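# Move the thin-walled cover from holder onto module

## Task

Lift the cover out of its holder and set it on the base plate so it sits over the module. Its walls are thin, so anything more than the very slightest dent counts as failure. It must stay in place with no help from the robot once you are done.

## Robot and tools

Robot: a single six-joint arm (UFACTORY 850 type) with a Robotiq 2F-85 two-finger gripper. Joint ranges in rad, base outward: waist -6.283..6.283, shoulder -2.304..2.304, elbow -4.224..0.061, forearm roll -6.283..6.283, wrist pitch -2.164..2.164, wrist roll -6.283..6.283. Load limits in N m: 57, 57, 47.5, 25.6, 18, 18, and a carried object adds to them. Each joint target moves at most 3.14 rad/s.

Frames: the scene frame has its origin on the table top under the arm base, +z up, +y to the left when facing along +x. The base may be slightly tilted, and the reported hand position drifts more at long reach. Gripper frame: +z runs out along the fingers, y is the line the pads close on, and a flat block sticks out about 9 cm toward gripper +x from the last joint's axis. end_effector_position is the point between the pads when closed; fingertips extend about 19 mm past it when closed and 6 mm when fully open. Closing pushes the tips about 13 mm further out, so keep that gap above a surface.

execute_actions: arguments actions (a list holding zero or one item) and optional pictures (true/false). An empty list just returns the state. {"rows": [[9 numbers], ...], "steps": n} runs up to 15 control steps of 1/30 s, one row per step, repeating the last row. {"steps": n} with no rows is a wait of up to 300 steps, counted from the previous result, so your reply time is included. A refused call does nothing.

A row is one list of 9 numbers, each in [-1, 1], for the one arm: dx, dy, dz, rx, ry, rz, position, force_limit, speed. The first six are an offset, not a pose: the gripper target relative to the gripper pose in the latest result showing it (or, if none yet in this scene, or for second and later calls in the same reply, relative to where the gripper is when the action begins), expressed along the gripper's own axes. 1.0 equals 0.6 m of travel or 180 degrees; rx, ry, rz form one rotation vector. Every row counts from that same reference, not from the row before, and all-zero offsets pull the arm back to the reference rather than holding still. Each step the commanded pose is clipped to within 70 mm and 16 degrees of the measured pose; position wins over orientation if both cannot be met. After an action the arm only finishes the last clipped pose, so check the result and send the remainder.

The last three numbers are absolute gripper settings. position: +1 fully open (85 mm), about -0.8 pads touching, -1 close until blocked. force_limit per pad, on a 40 mm object closed slowly: about 20 N at -1, 128 N at 0, 235 N at +1; very thin or small objects get less. speed of the gap: about 20, 85, 150 mm/s at -1, 0, +1; fast closing adds up to 5 N (speed 0) or 12 N (speed +1). For the thin cover walls, close slowly with a low force_limit. Stopped fingers keep their state until position changes by at least 0.01; only then do new force or speed values apply, so open before regripping more gently.

move: target is one 9-number row read the same way (offset from the same reference); speed is the path's top speed in m/s, 0.002 to 0.5, default 0.25, with rotation capped at twice that in rad/s. It drives a straight path lasting 0.5 to 10 s (longer paths stop short), turning the shorter way. It ignores obstacles, lags, may stray, and can exceed speed near a straight arm. Finger values are sent at the start. Faster moves and targets set deeper past contact hit and press harder. The result adds a move: line: the ending (done, off_target, moving, held, fault), which limits acted (paced = sent pose clipped; held = some steps blocked, after which motion can surge), and the distance left to target.

wait: seconds 0 to 10; nothing new is sent. zoom_image: camera cam_high or cam_low, region [x0, y0, x1, y1] in pixels of that 504x504 image, at most 504 by 504. read_manual: section "licences"; only text. finished_scene: scene = current scene number; ends and grades it irreversibly.

Results: the state line gives end_effector_position (m), end_effector_quat_wxyz and velocities (m/s, rad/s) in the scene frame. object_status: 0 moving, 1 blocked while opening, 2 blocked while closing (a grip), 3 reached the commanded position or pads met. position_measured is in counts: 3 open, about 78 = 60 mm, 130 = 40 mm, 180 = 20 mm, 230 pads together. "pose unreachable" and HELD mark steps the clearance check changed or blocked (the mount counts as arm). "Hand target" shows where the controller is heading. MOTOR HOT appears from 65 °C; at 80 °C an OVER-TEMPERATURE FAULT brakes the arm until cooled; holding loads heats motors even while you think. A torque fault (load limit reached) backs the joint off, stops for 10 s and drops the rest of the call.

Cameras cam_high (near [0.81, 0.42, 0.71]) and cam_low (near [1.15, 0.75, 0.40]) give 504x504 pictures with each execute_actions result unless pictures is false.

Avoid: squeezing or striking the cover walls, dropping or slamming it, knocking anything off the table, hard pushes and faults. Loose objects may get nudged occasionally. Before finishing, open the fingers and withdraw so the cover rests on the module by itself.

Each tool is called after "Emit:" in YAML: its name, and indented under it one key for each argument.

## Session

Emit:
execute_actions:
  actions: []

Scene clock: 0.00 s of 5600.00 s.
end_effector_position=(+0.5380, -0.1888, +0.3176) position_measured=3 object_status=3 end_effector_quat_wxyz=(+0.140, +0.219, +0.909, +0.326) end_effector_velocity=(-0.000, +0.000, +0.000) end_effector_angular_velocity=(+0.001, -0.000, -0.001)
Joint positions: [-0.623 -0.53  -1.104  1.002 -0.92  -0.956]
Joint velocities: [-0.     0.001  0.001  0.001  0.     0.   ]
Hand target: +0.538, -0.189, +0.318; +0.140, +0.219, +0.909, +0.326

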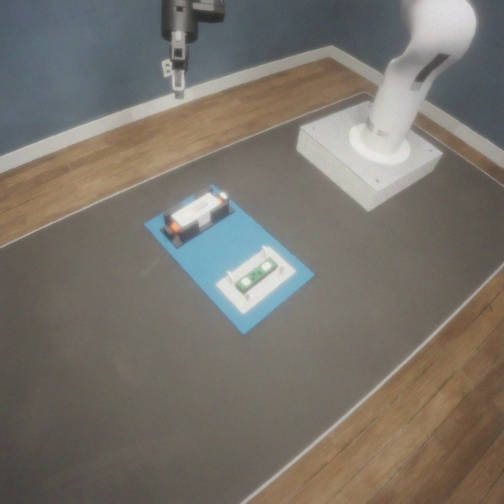

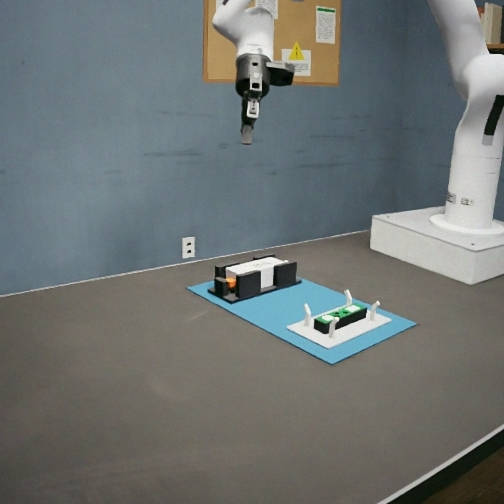

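Emit:
zoom_image:
  camera: "cam_high"
  region: [140, 170, 260, 260]

Emit:
zoom_image:
  camera: "cam_low"
  region: [190, 240, 310, 310]

Emit:
zoom_image:
  camera: "cam_high"
  region: [200, 230, 320, 330]

Emit:
zoom_image:
  camera: "cam_low"
  region: [280, 280, 400, 355]

Region (140, 170, 260, 260) of cam_high's 504x504 image, scaled by 4.200, with more detail than that image has; it fills the top 378 rows of this view, and the rest is white.

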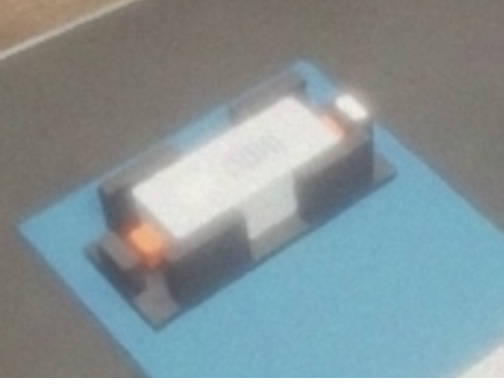

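Region (190, 240, 310, 310) of cam_low's 504x504 image, scaled by 4.200, with more detail than that image has; it fills the top 294 rows of this view, and the rest is white.

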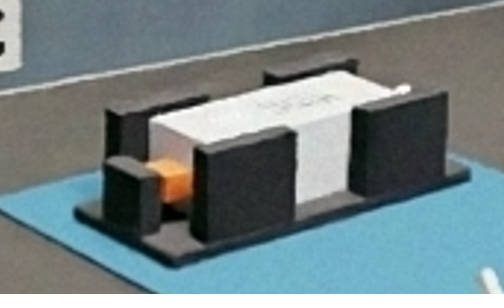

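Region (200, 230, 320, 330) of cam_high's 504x504 image, scaled by 4.200, with more detail than that image has.

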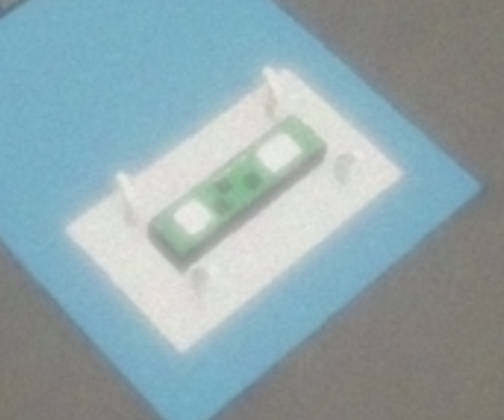

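Region (280, 280, 400, 355) of cam_low's 504x504 image, scaled by 4.200, with more detail than that image has; it fills the top 315 rows of this view, and the rest is white.

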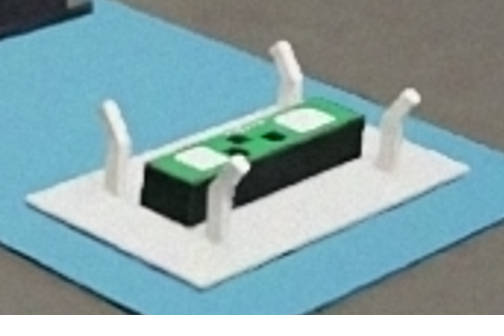

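Emit:
zoom_image:
  camera: "cam_high"
  region: [180, 180, 240, 230]

Emit:
zoom_image:
  camera: "cam_low"
  region: [240, 250, 300, 290]

Emit:
zoom_image:
  camera: "cam_low"
  region: [200, 0, 345, 90]

Region (180, 180, 240, 230) of cam_high's 504x504 image, scaled by 8.400, with more detail than that image has.

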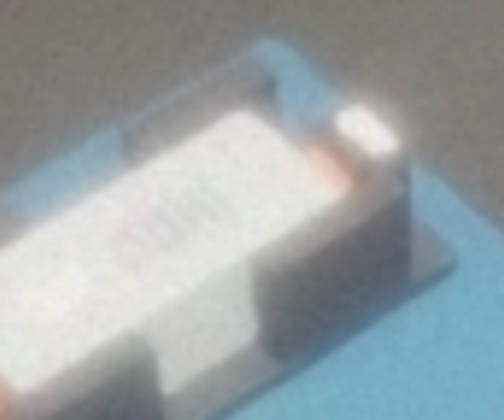

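Region (240, 250, 300, 290) of cam_low's 504x504 image, scaled by 8.400, with more detail than that image has.

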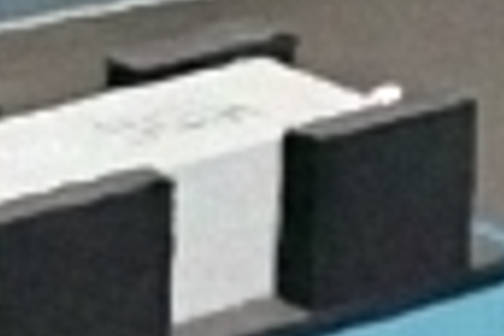

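Region (200, 0, 345, 90) of cam_low's 504x504 image, scaled by 3.476, with more detail than that image has; it fills the top 313 rows of this view, and the rest is white.

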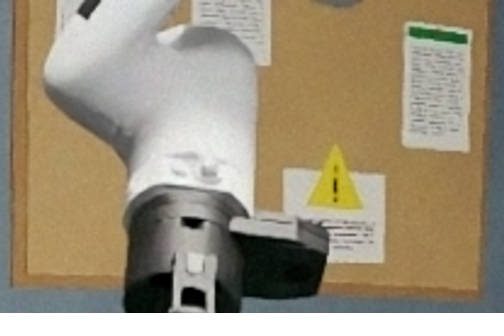

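Emit:
move:
  target: [0.0187,-0.0865,0.296,0.2092,0.1054,-0.1809,1,-1,0]
  speed: 0.2

Scene clock: 70.03 s of 5600.00 s.
end_effector_position=(+0.5828, -0.1254, +0.1494) position_measured=3 object_status=3 end_effector_quat_wxyz=(-0.000, -0.061, +0.998, -0.000) end_effector_velocity=(-0.000, +0.000, -0.002) end_effector_angular_velocity=(-0.006, +0.005, +0.001)
Joint positions: [-0.183 -0.788 -1.255  0.041 -0.485 -0.38 ]
Joint velocities: [ 0.004 -0.004 -0.002 -0.015 -0.001  0.016]
Hand target: +0.583, -0.125, +0.149; -0.001, -0.061, +0.998, -0.001
Off the commanded pose: 0.000 m, 0 deg.
After step 90, 64.30 s passed at rest.
move: done

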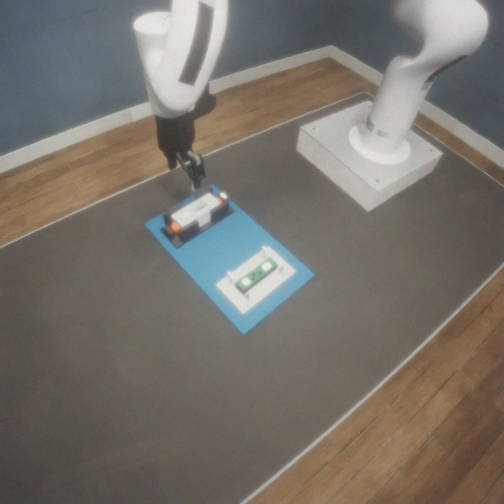

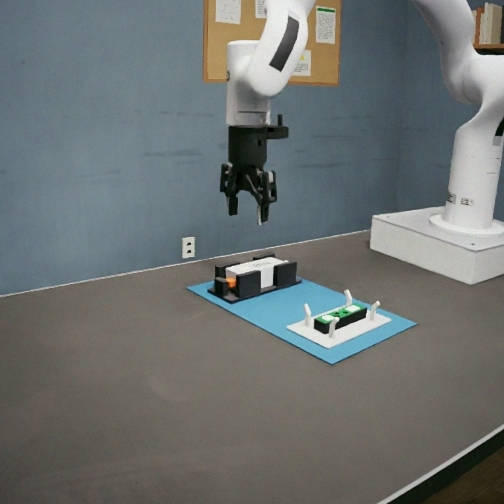

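Emit:
zoom_image:
  camera: "cam_high"
  region: [140, 130, 260, 250]

Emit:
zoom_image:
  camera: "cam_low"
  region: [190, 180, 310, 300]

Region (140, 130, 260, 250) of cam_high's 504x504 image, scaled by 4.200, with more detail than that image has.

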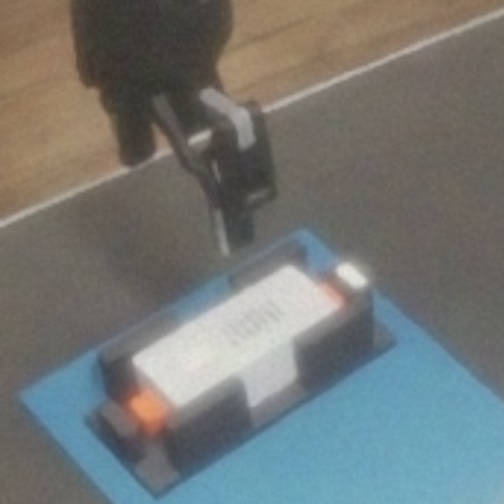

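Region (190, 180, 310, 300) of cam_low's 504x504 image, scaled by 4.200, with more detail than that image has.

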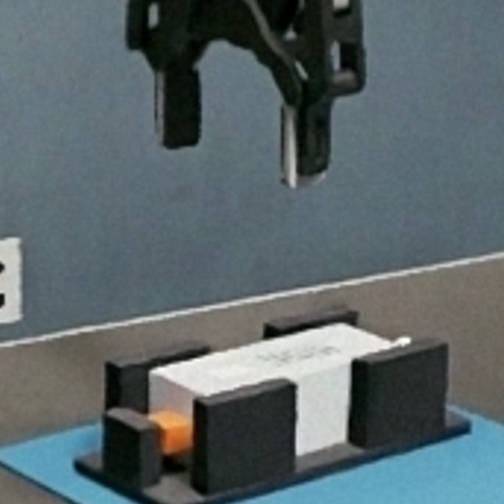

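Emit:
move:
  target: [0.0093,0.047,0.12,0,0,0,1,-1,0]
  speed: 0.1

Emit:
zoom_image:
  camera: "cam_high"
  region: [150, 160, 240, 250]

Emit:
zoom_image:
  camera: "cam_low"
  region: [205, 210, 305, 305]

Scene clock: 98.53 s of 5600.00 s.
end_effector_position=(+0.5742, -0.0983, +0.0777) position_measured=3 object_status=3 end_effector_quat_wxyz=(-0.000, -0.061, +0.998, -0.000) end_effector_velocity=(-0.001, +0.001, -0.003) end_effector_angular_velocity=(+0.001, +0.003, -0.000)
Joint positions: [-0.138 -0.896 -1.233  0.057 -0.354 -0.353]
Joint velocities: [ 0.001 -0.004  0.     0.001  0.001  0.   ]
Hand target: +0.574, -0.098, +0.077; -0.000, -0.061, +0.998, -0.000
Off the commanded pose: 0.000 m, 0 deg.
After step 90, 24.37 s passed at rest.
move: done

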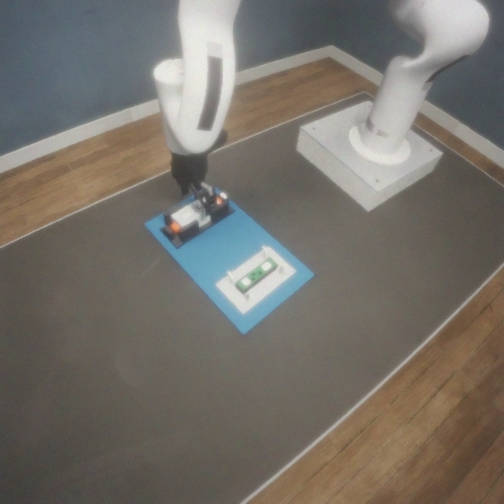

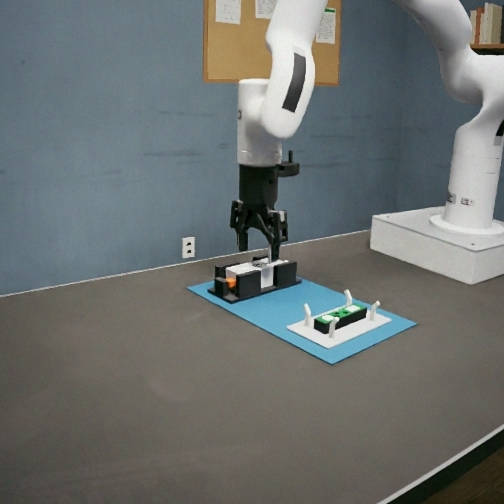

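Region (150, 160, 240, 250) of cam_high's 504x504 image, scaled by 5.600, with more detail than that image has.

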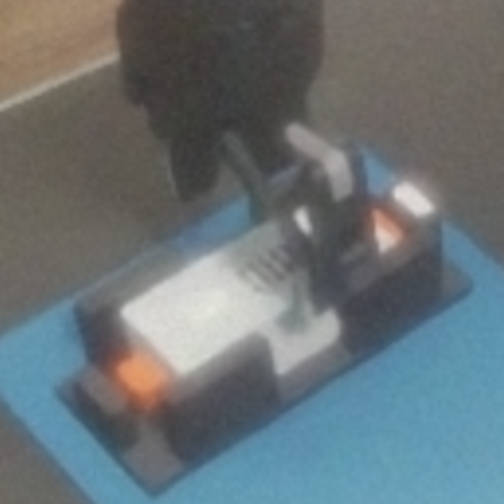

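Region (205, 210, 305, 305) of cam_low's 504x504 image, scaled by 5.040, with more detail than that image has; it fills the top 479 rows of this view, and the rest is white.

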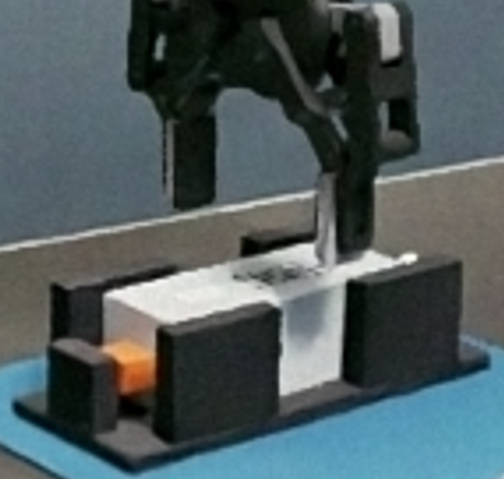

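Emit:
move:
  target: [0,0,0.035,0,0,0,1,-1,0]
  speed: 0.03

Emit:
zoom_image:
  camera: "cam_high"
  region: [150, 160, 240, 250]

Emit:
zoom_image:
  camera: "cam_low"
  region: [205, 210, 305, 305]

Scene clock: 113.93 s of 5600.00 s.
end_effector_position=(+0.5742, -0.0983, +0.0568) position_measured=3 object_status=3 end_effector_quat_wxyz=(-0.000, -0.061, +0.998, -0.000) end_effector_velocity=(+0.001, -0.000, -0.001) end_effector_angular_velocity=(-0.000, -0.001, +0.000)
Joint positions: [-0.138 -0.938 -1.246  0.062 -0.325 -0.358]
Joint velocities: [-0.    -0.002 -0.002  0.     0.001 -0.   ]
Hand target: +0.574, -0.098, +0.057; -0.000, -0.061, +0.998, -0.000
Off the commanded pose: 0.000 m, 0 deg.
After step 90, 11.43 s passed at rest.
move: done

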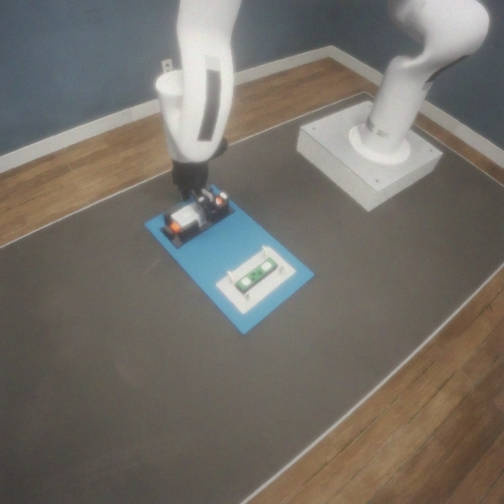

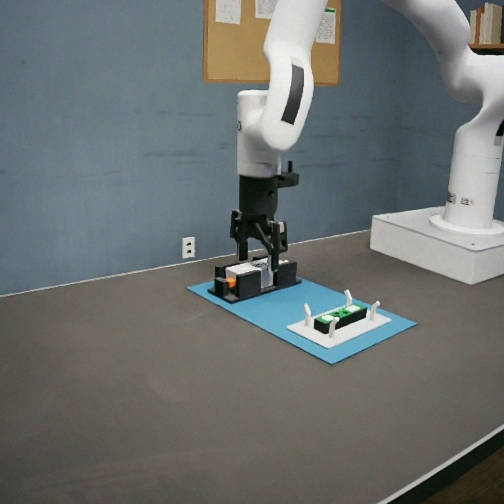

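Region (150, 160, 240, 250) of cam_high's 504x504 image, scaled by 5.600, with more detail than that image has.

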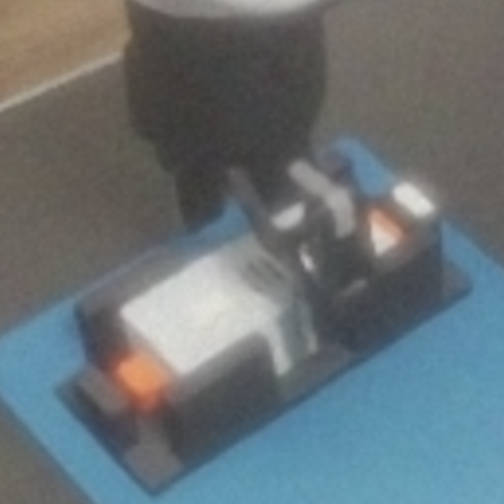

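Region (205, 210, 305, 305) of cam_low's 504x504 image, scaled by 5.040, with more detail than that image has; it fills the top 479 rows of this view, and the rest is white.

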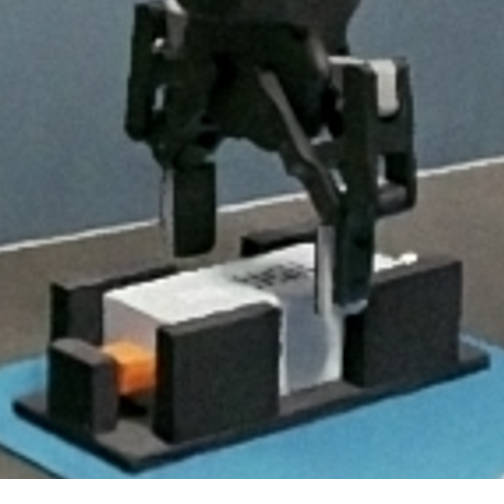

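Emit:
move:
  target: [-0.003,0,0.012,0,0,0,0.5,-1,-0.5]
  speed: 0.03

Emit:
zoom_image:
  camera: "cam_high"
  region: [165, 180, 225, 240]

Emit:
zoom_image:
  camera: "cam_low"
  region: [225, 235, 295, 300]

Scene clock: 123.67 s of 5600.00 s.
end_effector_position=(+0.5761, -0.0981, +0.0497) position_measured=66 object_status=0 end_effector_quat_wxyz=(-0.000, -0.061, +0.998, -0.000) end_effector_velocity=(-0.001, +0.000, -0.001) end_effector_angular_velocity=(+0.000, +0.002, -0.000)
Joint positions: [-0.137 -0.955 -1.257  0.063 -0.319 -0.358]
Joint velocities: [-0.    -0.001  0.     0.     0.    -0.   ]
Hand target: +0.576, -0.098, +0.050; -0.000, -0.061, +0.998, -0.000
Off the commanded pose: 0.000 m, 0 deg.
After step 90, 5.93 s passed at rest.
move: done

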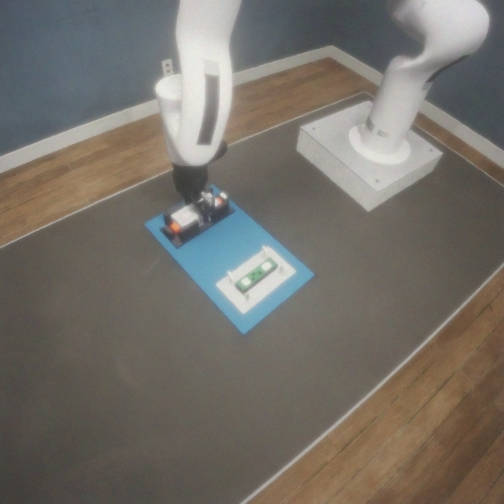

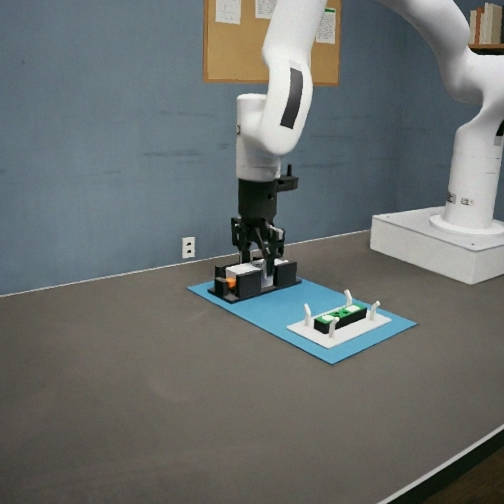

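Region (165, 180, 225, 240) of cam_high's 504x504 image, scaled by 8.400, with more detail than that image has.

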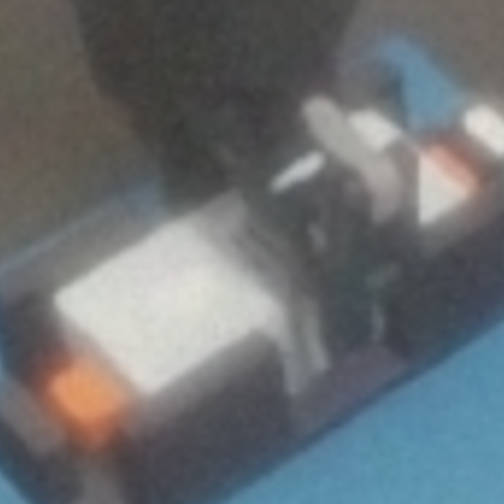

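Region (225, 235, 295, 300) of cam_low's 504x504 image, scaled by 7.200, with more detail than that image has; it fills the top 468 rows of this view, and the rest is white.

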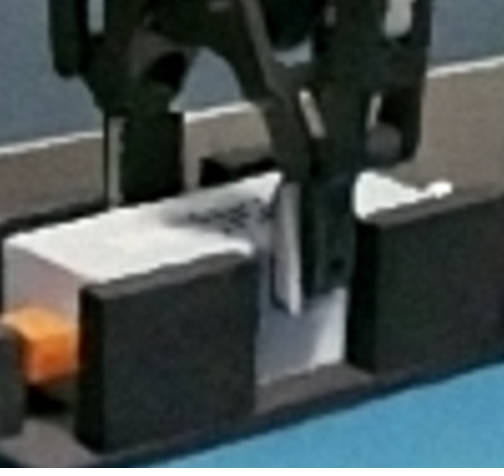

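Emit:
move:
  target: [0,0,0,0,0,0,0.32,-1,-1]
  speed: 0.03

Emit:
zoom_image:
  camera: "cam_high"
  region: [165, 180, 225, 240]

Emit:
zoom_image:
  camera: "cam_low"
  region: [225, 235, 295, 300]

Scene clock: 137.97 s of 5600.00 s.
end_effector_position=(+0.5761, -0.0981, +0.0497) position_measured=89 object_status=0 end_effector_quat_wxyz=(-0.000, -0.061, +0.998, -0.000) end_effector_velocity=(-0.000, -0.000, -0.001) end_effector_angular_velocity=(-0.000, +0.001, +0.001)
Joint positions: [-0.137 -0.955 -1.257  0.063 -0.319 -0.358]
Joint velocities: [ 0.    -0.001 -0.    -0.001  0.     0.   ]
Hand target: +0.576, -0.098, +0.050; -0.000, -0.061, +0.998, -0.000
Off the commanded pose: 0.000 m, 0 deg.
After step 90, 10.57 s passed at rest.
move: done

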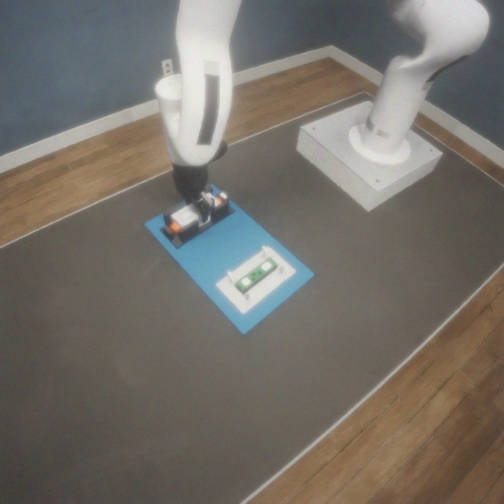

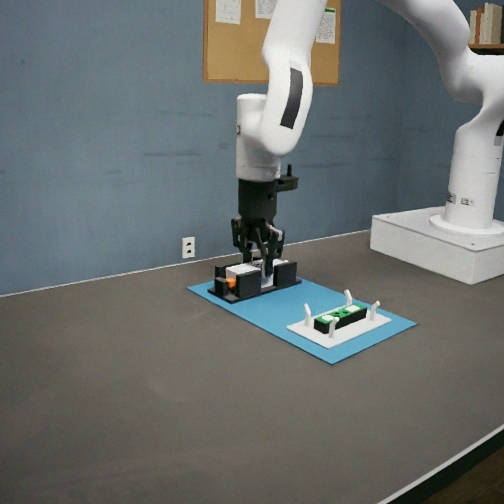

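Region (165, 180, 225, 240) of cam_high's 504x504 image, scaled by 8.400, with more detail than that image has.

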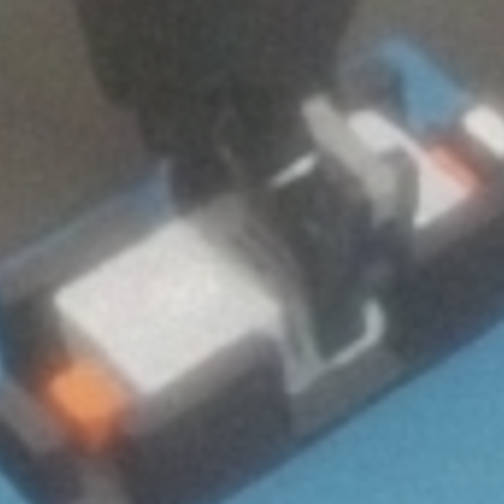

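Region (225, 235, 295, 300) of cam_low's 504x504 image, scaled by 7.200, with more detail than that image has; it fills the top 468 rows of this view, and the rest is white.

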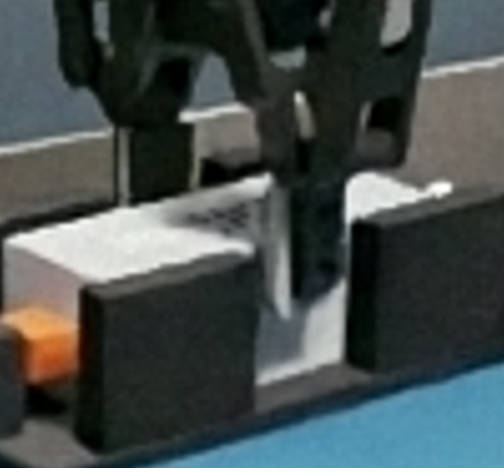

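Emit:
move:
  target: [0,0,0,0,0,0,-1,-1,-1]
  speed: 0.03

Emit:
zoom_image:
  camera: "cam_low"
  region: [225, 235, 295, 300]

Scene clock: 143.30 s of 5600.00 s.
end_effector_position=(+0.5767, -0.0986, +0.0501) position_measured=115 object_status=0 end_effector_quat_wxyz=(+0.001, -0.060, +0.998, -0.001) end_effector_velocity=(-0.000, +0.002, -0.001) end_effector_angular_velocity=(+0.000, +0.001, +0.003)
Joint positions: [-0.137 -0.955 -1.257  0.063 -0.318 -0.358]
Joint velocities: [ 0.002 -0.001  0.001  0.001  0.001 -0.002]
Hand target: +0.576, -0.098, +0.050; -0.000, -0.061, +0.998, -0.000
Off the commanded pose: 0.001 m, 0 deg.
After step 90, 1.57 s passed at rest.
move: done

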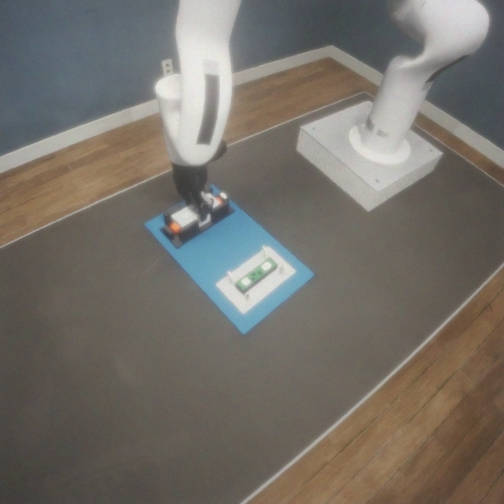

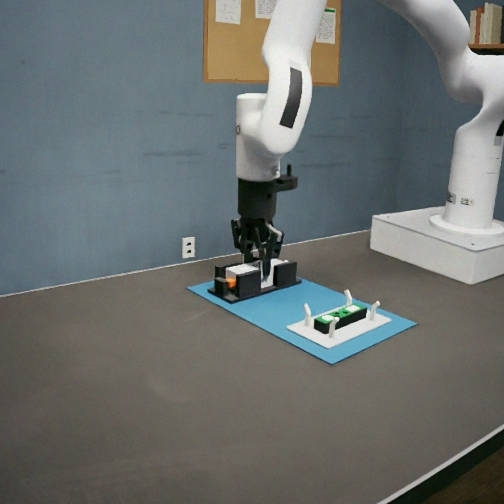

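Region (225, 235, 295, 300) of cam_low's 504x504 image, scaled by 7.200, with more detail than that image has; it fills the top 468 rows of this view, and the rest is white.

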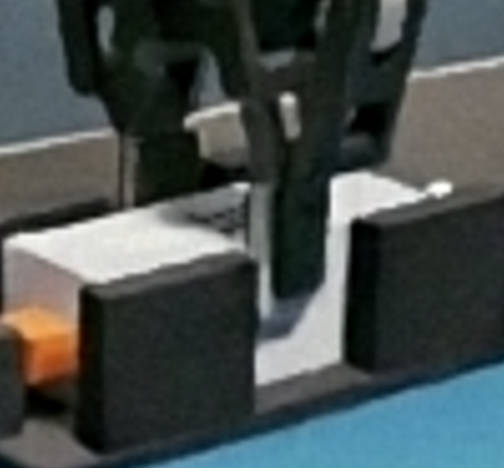

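Emit:
move:
  target: [0,-0.001,-0.01,0,0,0,-1,-1,-1]
  speed: 0.005

Emit:
zoom_image:
  camera: "cam_low"
  region: [225, 235, 295, 300]

Scene clock: 150.80 s of 5600.00 s.
end_effector_position=(+0.5764, -0.0990, +0.0559) position_measured=115 object_status=2 end_effector_quat_wxyz=(+0.000, -0.060, +0.998, -0.000) end_effector_velocity=(+0.001, -0.001, +0.000) end_effector_angular_velocity=(-0.001, -0.003, +0.001)
Joint positions: [-0.138 -0.943 -1.253  0.061 -0.327 -0.357]
Joint velocities: [-0.001  0.    -0.001 -0.001  0.001 -0.   ]
Hand target: +0.577, -0.099, +0.056; +0.001, -0.060, +0.998, -0.001
Off the commanded pose: 0.000 m, 0 deg.
After step 90, 2.97 s passed at rest.
move: done

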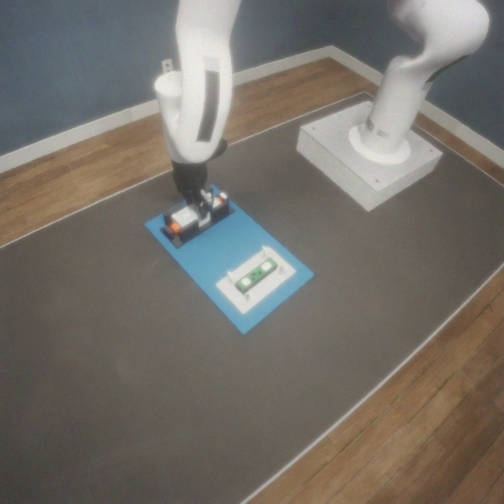

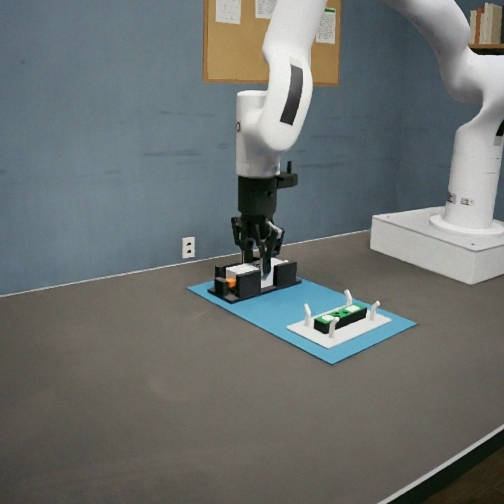

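Region (225, 235, 295, 300) of cam_low's 504x504 image, scaled by 7.200, with more detail than that image has; it fills the top 468 rows of this view, and the rest is white.

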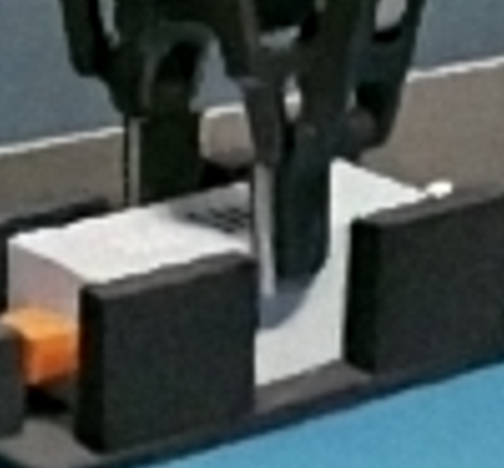

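Emit:
move:
  target: [0,0,0,0,0,0,-0.98,-0.9,-1]
  speed: 0.005

Emit:
move:
  target: [0,0,-0.006,0,0,0,-0.98,-0.9,-1]
  speed: 0.004

Emit:
zoom_image:
  camera: "cam_low"
  region: [225, 235, 295, 300]

Scene clock: 158.43 s of 5600.00 s.
end_effector_position=(+0.5766, -0.0991, +0.0561) position_measured=120 object_status=2 end_effector_quat_wxyz=(+0.000, -0.060, +0.998, -0.001) end_effector_velocity=(+0.000, +0.000, -0.000) end_effector_angular_velocity=(+0.000, +0.000, -0.001)
Joint positions: [-0.138 -0.943 -1.254  0.061 -0.327 -0.357]
Joint velocities: [ 0.    -0.001 -0.     0.001 -0.    -0.   ]
Hand target: +0.576, -0.099, +0.056; +0.000, -0.060, +0.998, -0.000
Off the commanded pose: 0.000 m, 0 deg.
After step 90, 3.93 s passed at rest.
move: done

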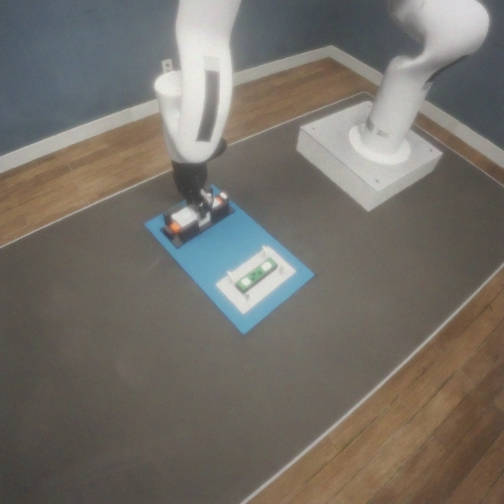

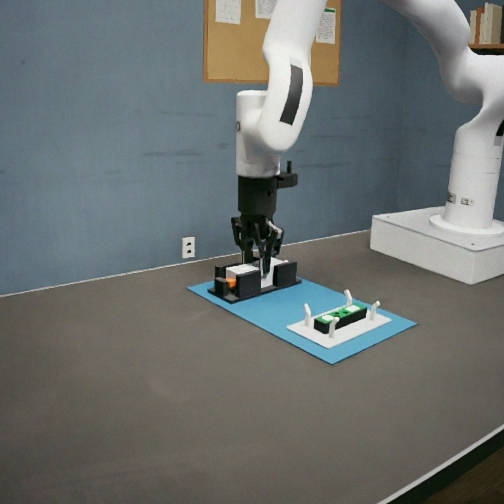

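Scene clock: 159.57 s of 5600.00 s.
end_effector_position=(+0.5765, -0.0990, +0.0596) position_measured=120 object_status=2 end_effector_quat_wxyz=(+0.000, -0.060, +0.998, -0.001) end_effector_velocity=(+0.000, -0.000, -0.000) end_effector_angular_velocity=(-0.000, +0.000, +0.001)
Joint positions: [-0.138 -0.936 -1.251  0.06  -0.332 -0.356]
Joint velocities: [-0.    -0.    -0.    -0.001  0.     0.   ]
Hand target: +0.577, -0.099, +0.060; +0.000, -0.060, +0.998, -0.001
Off the commanded pose: 0.000 m, 0 deg.
move: done

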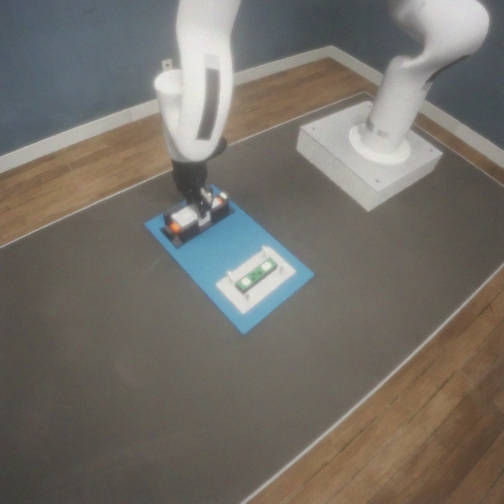

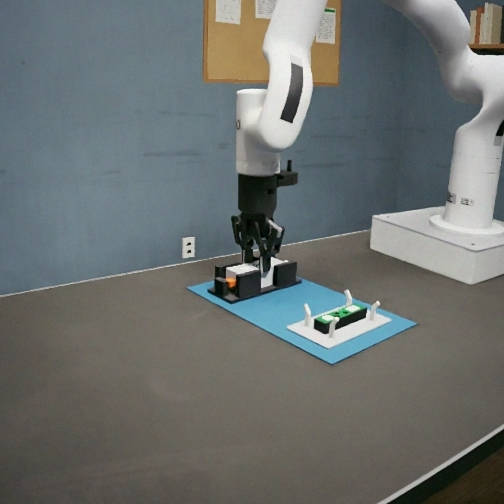

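Region (225, 235, 295, 300) of cam_low's 504x504 image, scaled by 7.200, with more detail than that image has; it fills the top 468 rows of this view, and the rest is white.

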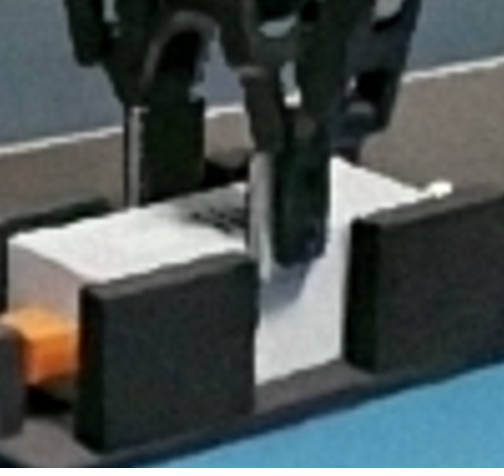

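Emit:
move:
  target: [0,0,0,0,0,0,0.2,-0.8,-1]
  speed: 0.01

Emit:
move:
  target: [0,-0.0015,0.011,0,0,0,0.2,-0.8,-1]
  speed: 0.01

Emit:
zoom_image:
  camera: "cam_low"
  region: [225, 235, 295, 300]

Emit:
move:
  target: [0,0,0,0,0,0,-1,-0.8,-1]
  speed: 0.01

Emit:
zoom_image:
  camera: "cam_low"
  region: [225, 235, 295, 300]

Scene clock: 175.93 s of 5600.00 s.
end_effector_position=(+0.5767, -0.0990, +0.0597) position_measured=104 object_status=3 end_effector_quat_wxyz=(+0.001, -0.060, +0.998, -0.001) end_effector_velocity=(-0.001, +0.000, +0.000) end_effector_angular_velocity=(+0.001, +0.001, -0.003)
Joint positions: [-0.138 -0.936 -1.251  0.061 -0.332 -0.356]
Joint velocities: [-0.     0.002  0.002  0.002 -0.     0.   ]
Hand target: +0.577, -0.099, +0.060; +0.000, -0.060, +0.998, -0.001
Off the commanded pose: 0.000 m, 0 deg.
After step 90, 12.67 s passed at rest.
move: done

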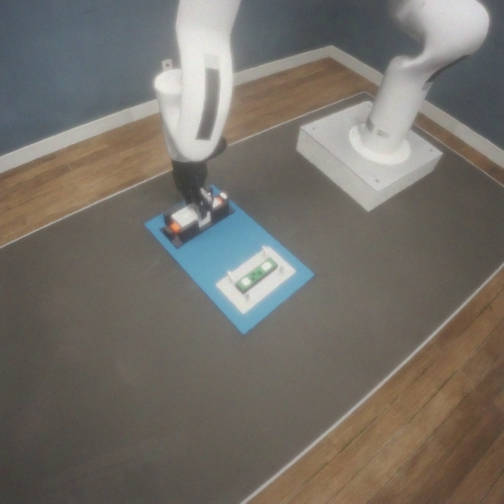

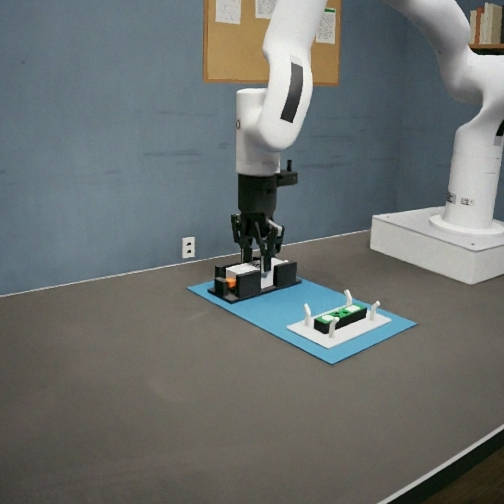

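Scene clock: 176.83 s of 5600.00 s.
end_effector_position=(+0.5768, -0.0999, +0.0531) position_measured=104 object_status=3 end_effector_quat_wxyz=(+0.001, -0.060, +0.998, -0.001) end_effector_velocity=(+0.002, -0.000, +0.001) end_effector_angular_velocity=(-0.000, -0.003, -0.001)
Joint positions: [-0.14  -0.949 -1.257  0.062 -0.323 -0.359]
Joint velocities: [-0.     0.002 -0.001  0.002  0.001 -0.   ]
Hand target: +0.577, -0.100, +0.053; +0.001, -0.060, +0.998, -0.001
Off the commanded pose: 0.000 m, 0 deg.
move: done

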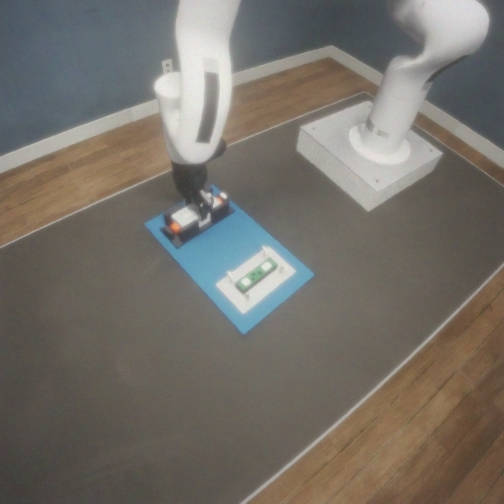

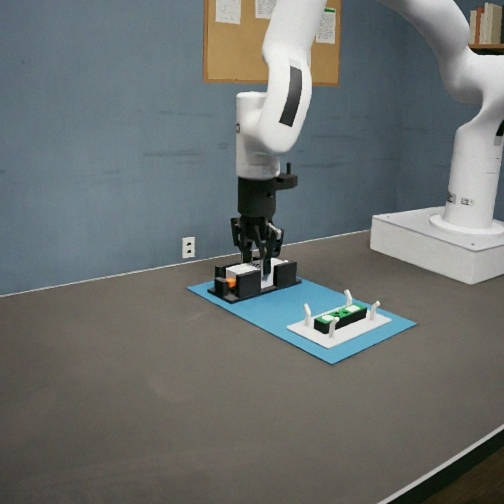

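Region (225, 235, 295, 300) of cam_low's 504x504 image, scaled by 7.200, with more detail than that image has; it fills the top 468 rows of this view, and the rest is white.

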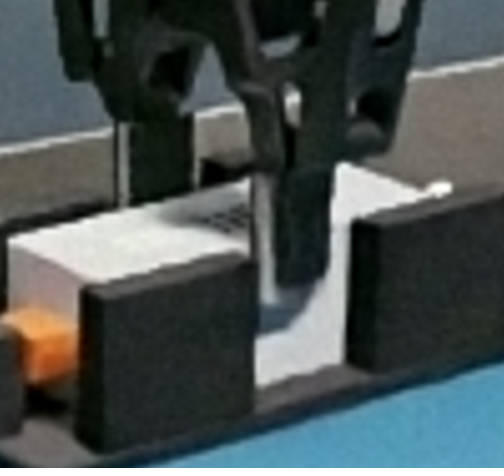

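Scene clock: 177.50 s of 5600.00 s.
end_effector_position=(+0.5770, -0.0999, +0.0535) position_measured=122 object_status=2 end_effector_quat_wxyz=(+0.001, -0.060, +0.998, -0.001) end_effector_velocity=(+0.001, -0.000, -0.000) end_effector_angular_velocity=(-0.000, -0.002, -0.001)
Joint positions: [-0.139 -0.949 -1.257  0.062 -0.324 -0.359]
Joint velocities: [-0.    -0.001 -0.001  0.001  0.002 -0.   ]
Hand target: +0.577, -0.100, +0.053; +0.001, -0.060, +0.998, -0.001
Off the commanded pose: 0.000 m, 0 deg.
move: done

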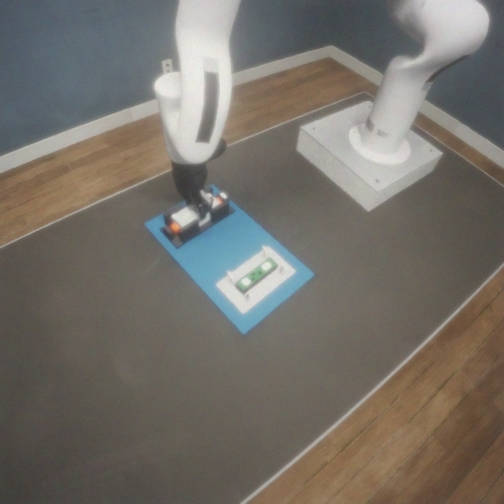

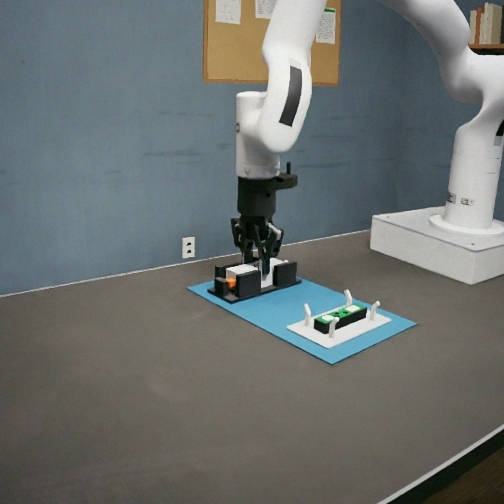

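Region (225, 235, 295, 300) of cam_low's 504x504 image, scaled by 7.200, with more detail than that image has; it fills the top 468 rows of this view, and the rest is white.

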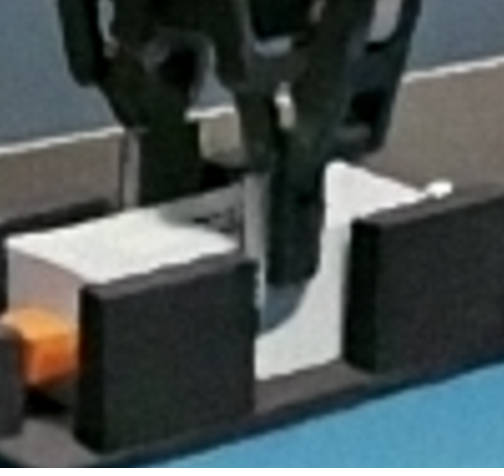

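Emit:
move:
  target: [0,0,-0.007,0,0,0,-1,-0.8,-1]
  speed: 0.004

Emit:
zoom_image:
  camera: "cam_low"
  region: [225, 235, 295, 300]

Scene clock: 186.33 s of 5600.00 s.
end_effector_position=(+0.5765, -0.0998, +0.0574) position_measured=123 object_status=2 end_effector_quat_wxyz=(-0.000, -0.060, +0.998, -0.000) end_effector_velocity=(+0.003, -0.000, +0.002) end_effector_angular_velocity=(-0.001, -0.006, +0.000)
Joint positions: [-0.14  -0.941 -1.254  0.061 -0.33  -0.358]
Joint velocities: [ 0.     0.002 -0.002 -0.     0.001  0.   ]
Hand target: +0.577, -0.100, +0.058; +0.001, -0.060, +0.998, -0.001
Off the commanded pose: 0.001 m, 0 deg.
After step 90, 4.47 s passed at rest.
move: done

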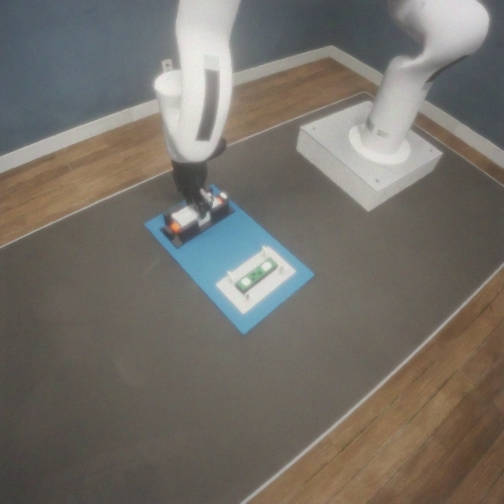

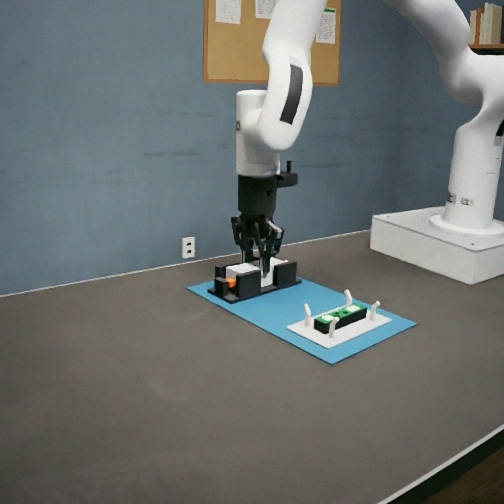

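Region (225, 235, 295, 300) of cam_low's 504x504 image, scaled by 7.200, with more detail than that image has; it fills the top 468 rows of this view, and the rest is white.

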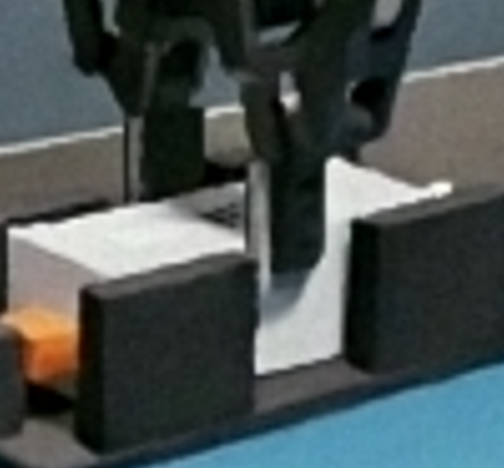

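Cover is rising. Continue slowly.

Emit:
move:
  target: [0,0,-0.012,0,0,0,-1,-0.8,-1]
  speed: 0.004

Emit:
zoom_image:
  camera: "cam_low"
  region: [225, 235, 295, 300]

Scene clock: 193.50 s of 5600.00 s.
end_effector_position=(+0.5765, -0.0998, +0.0647) position_measured=123 object_status=2 end_effector_quat_wxyz=(+0.000, -0.060, +0.998, -0.000) end_effector_velocity=(+0.001, -0.000, +0.001) end_effector_angular_velocity=(-0.000, -0.002, -0.000)
Joint positions: [-0.14  -0.926 -1.249  0.059 -0.34  -0.357]
Joint velocities: [-0.     0.003  0.001  0.     0.     0.   ]
Hand target: +0.576, -0.100, +0.065; -0.000, -0.060, +0.998, -0.000
Off the commanded pose: 0.000 m, 0 deg.
After step 90, 2.23 s passed at rest.
move: done

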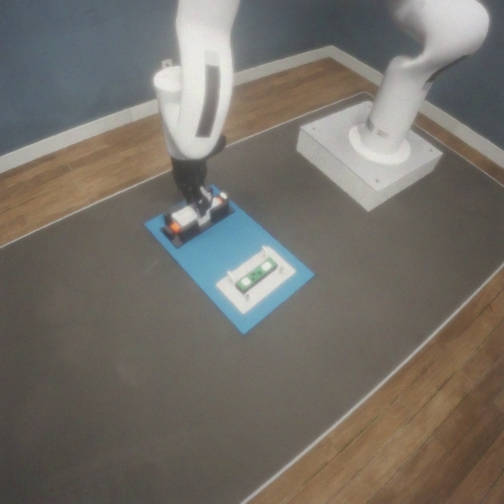

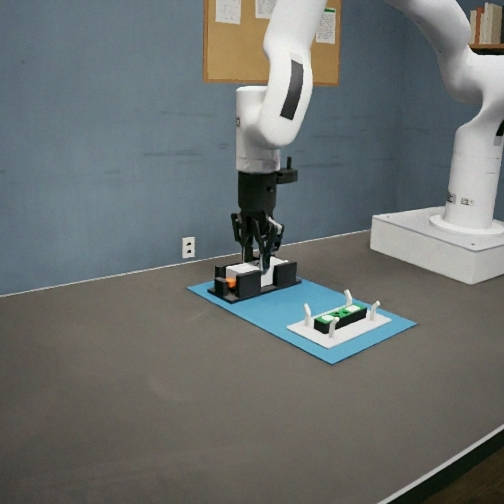

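Region (225, 235, 295, 300) of cam_low's 504x504 image, scaled by 7.200, with more detail than that image has; it fills the top 468 rows of this view, and the rest is white.

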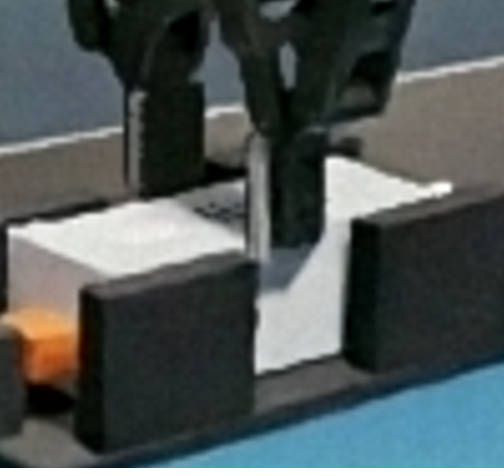

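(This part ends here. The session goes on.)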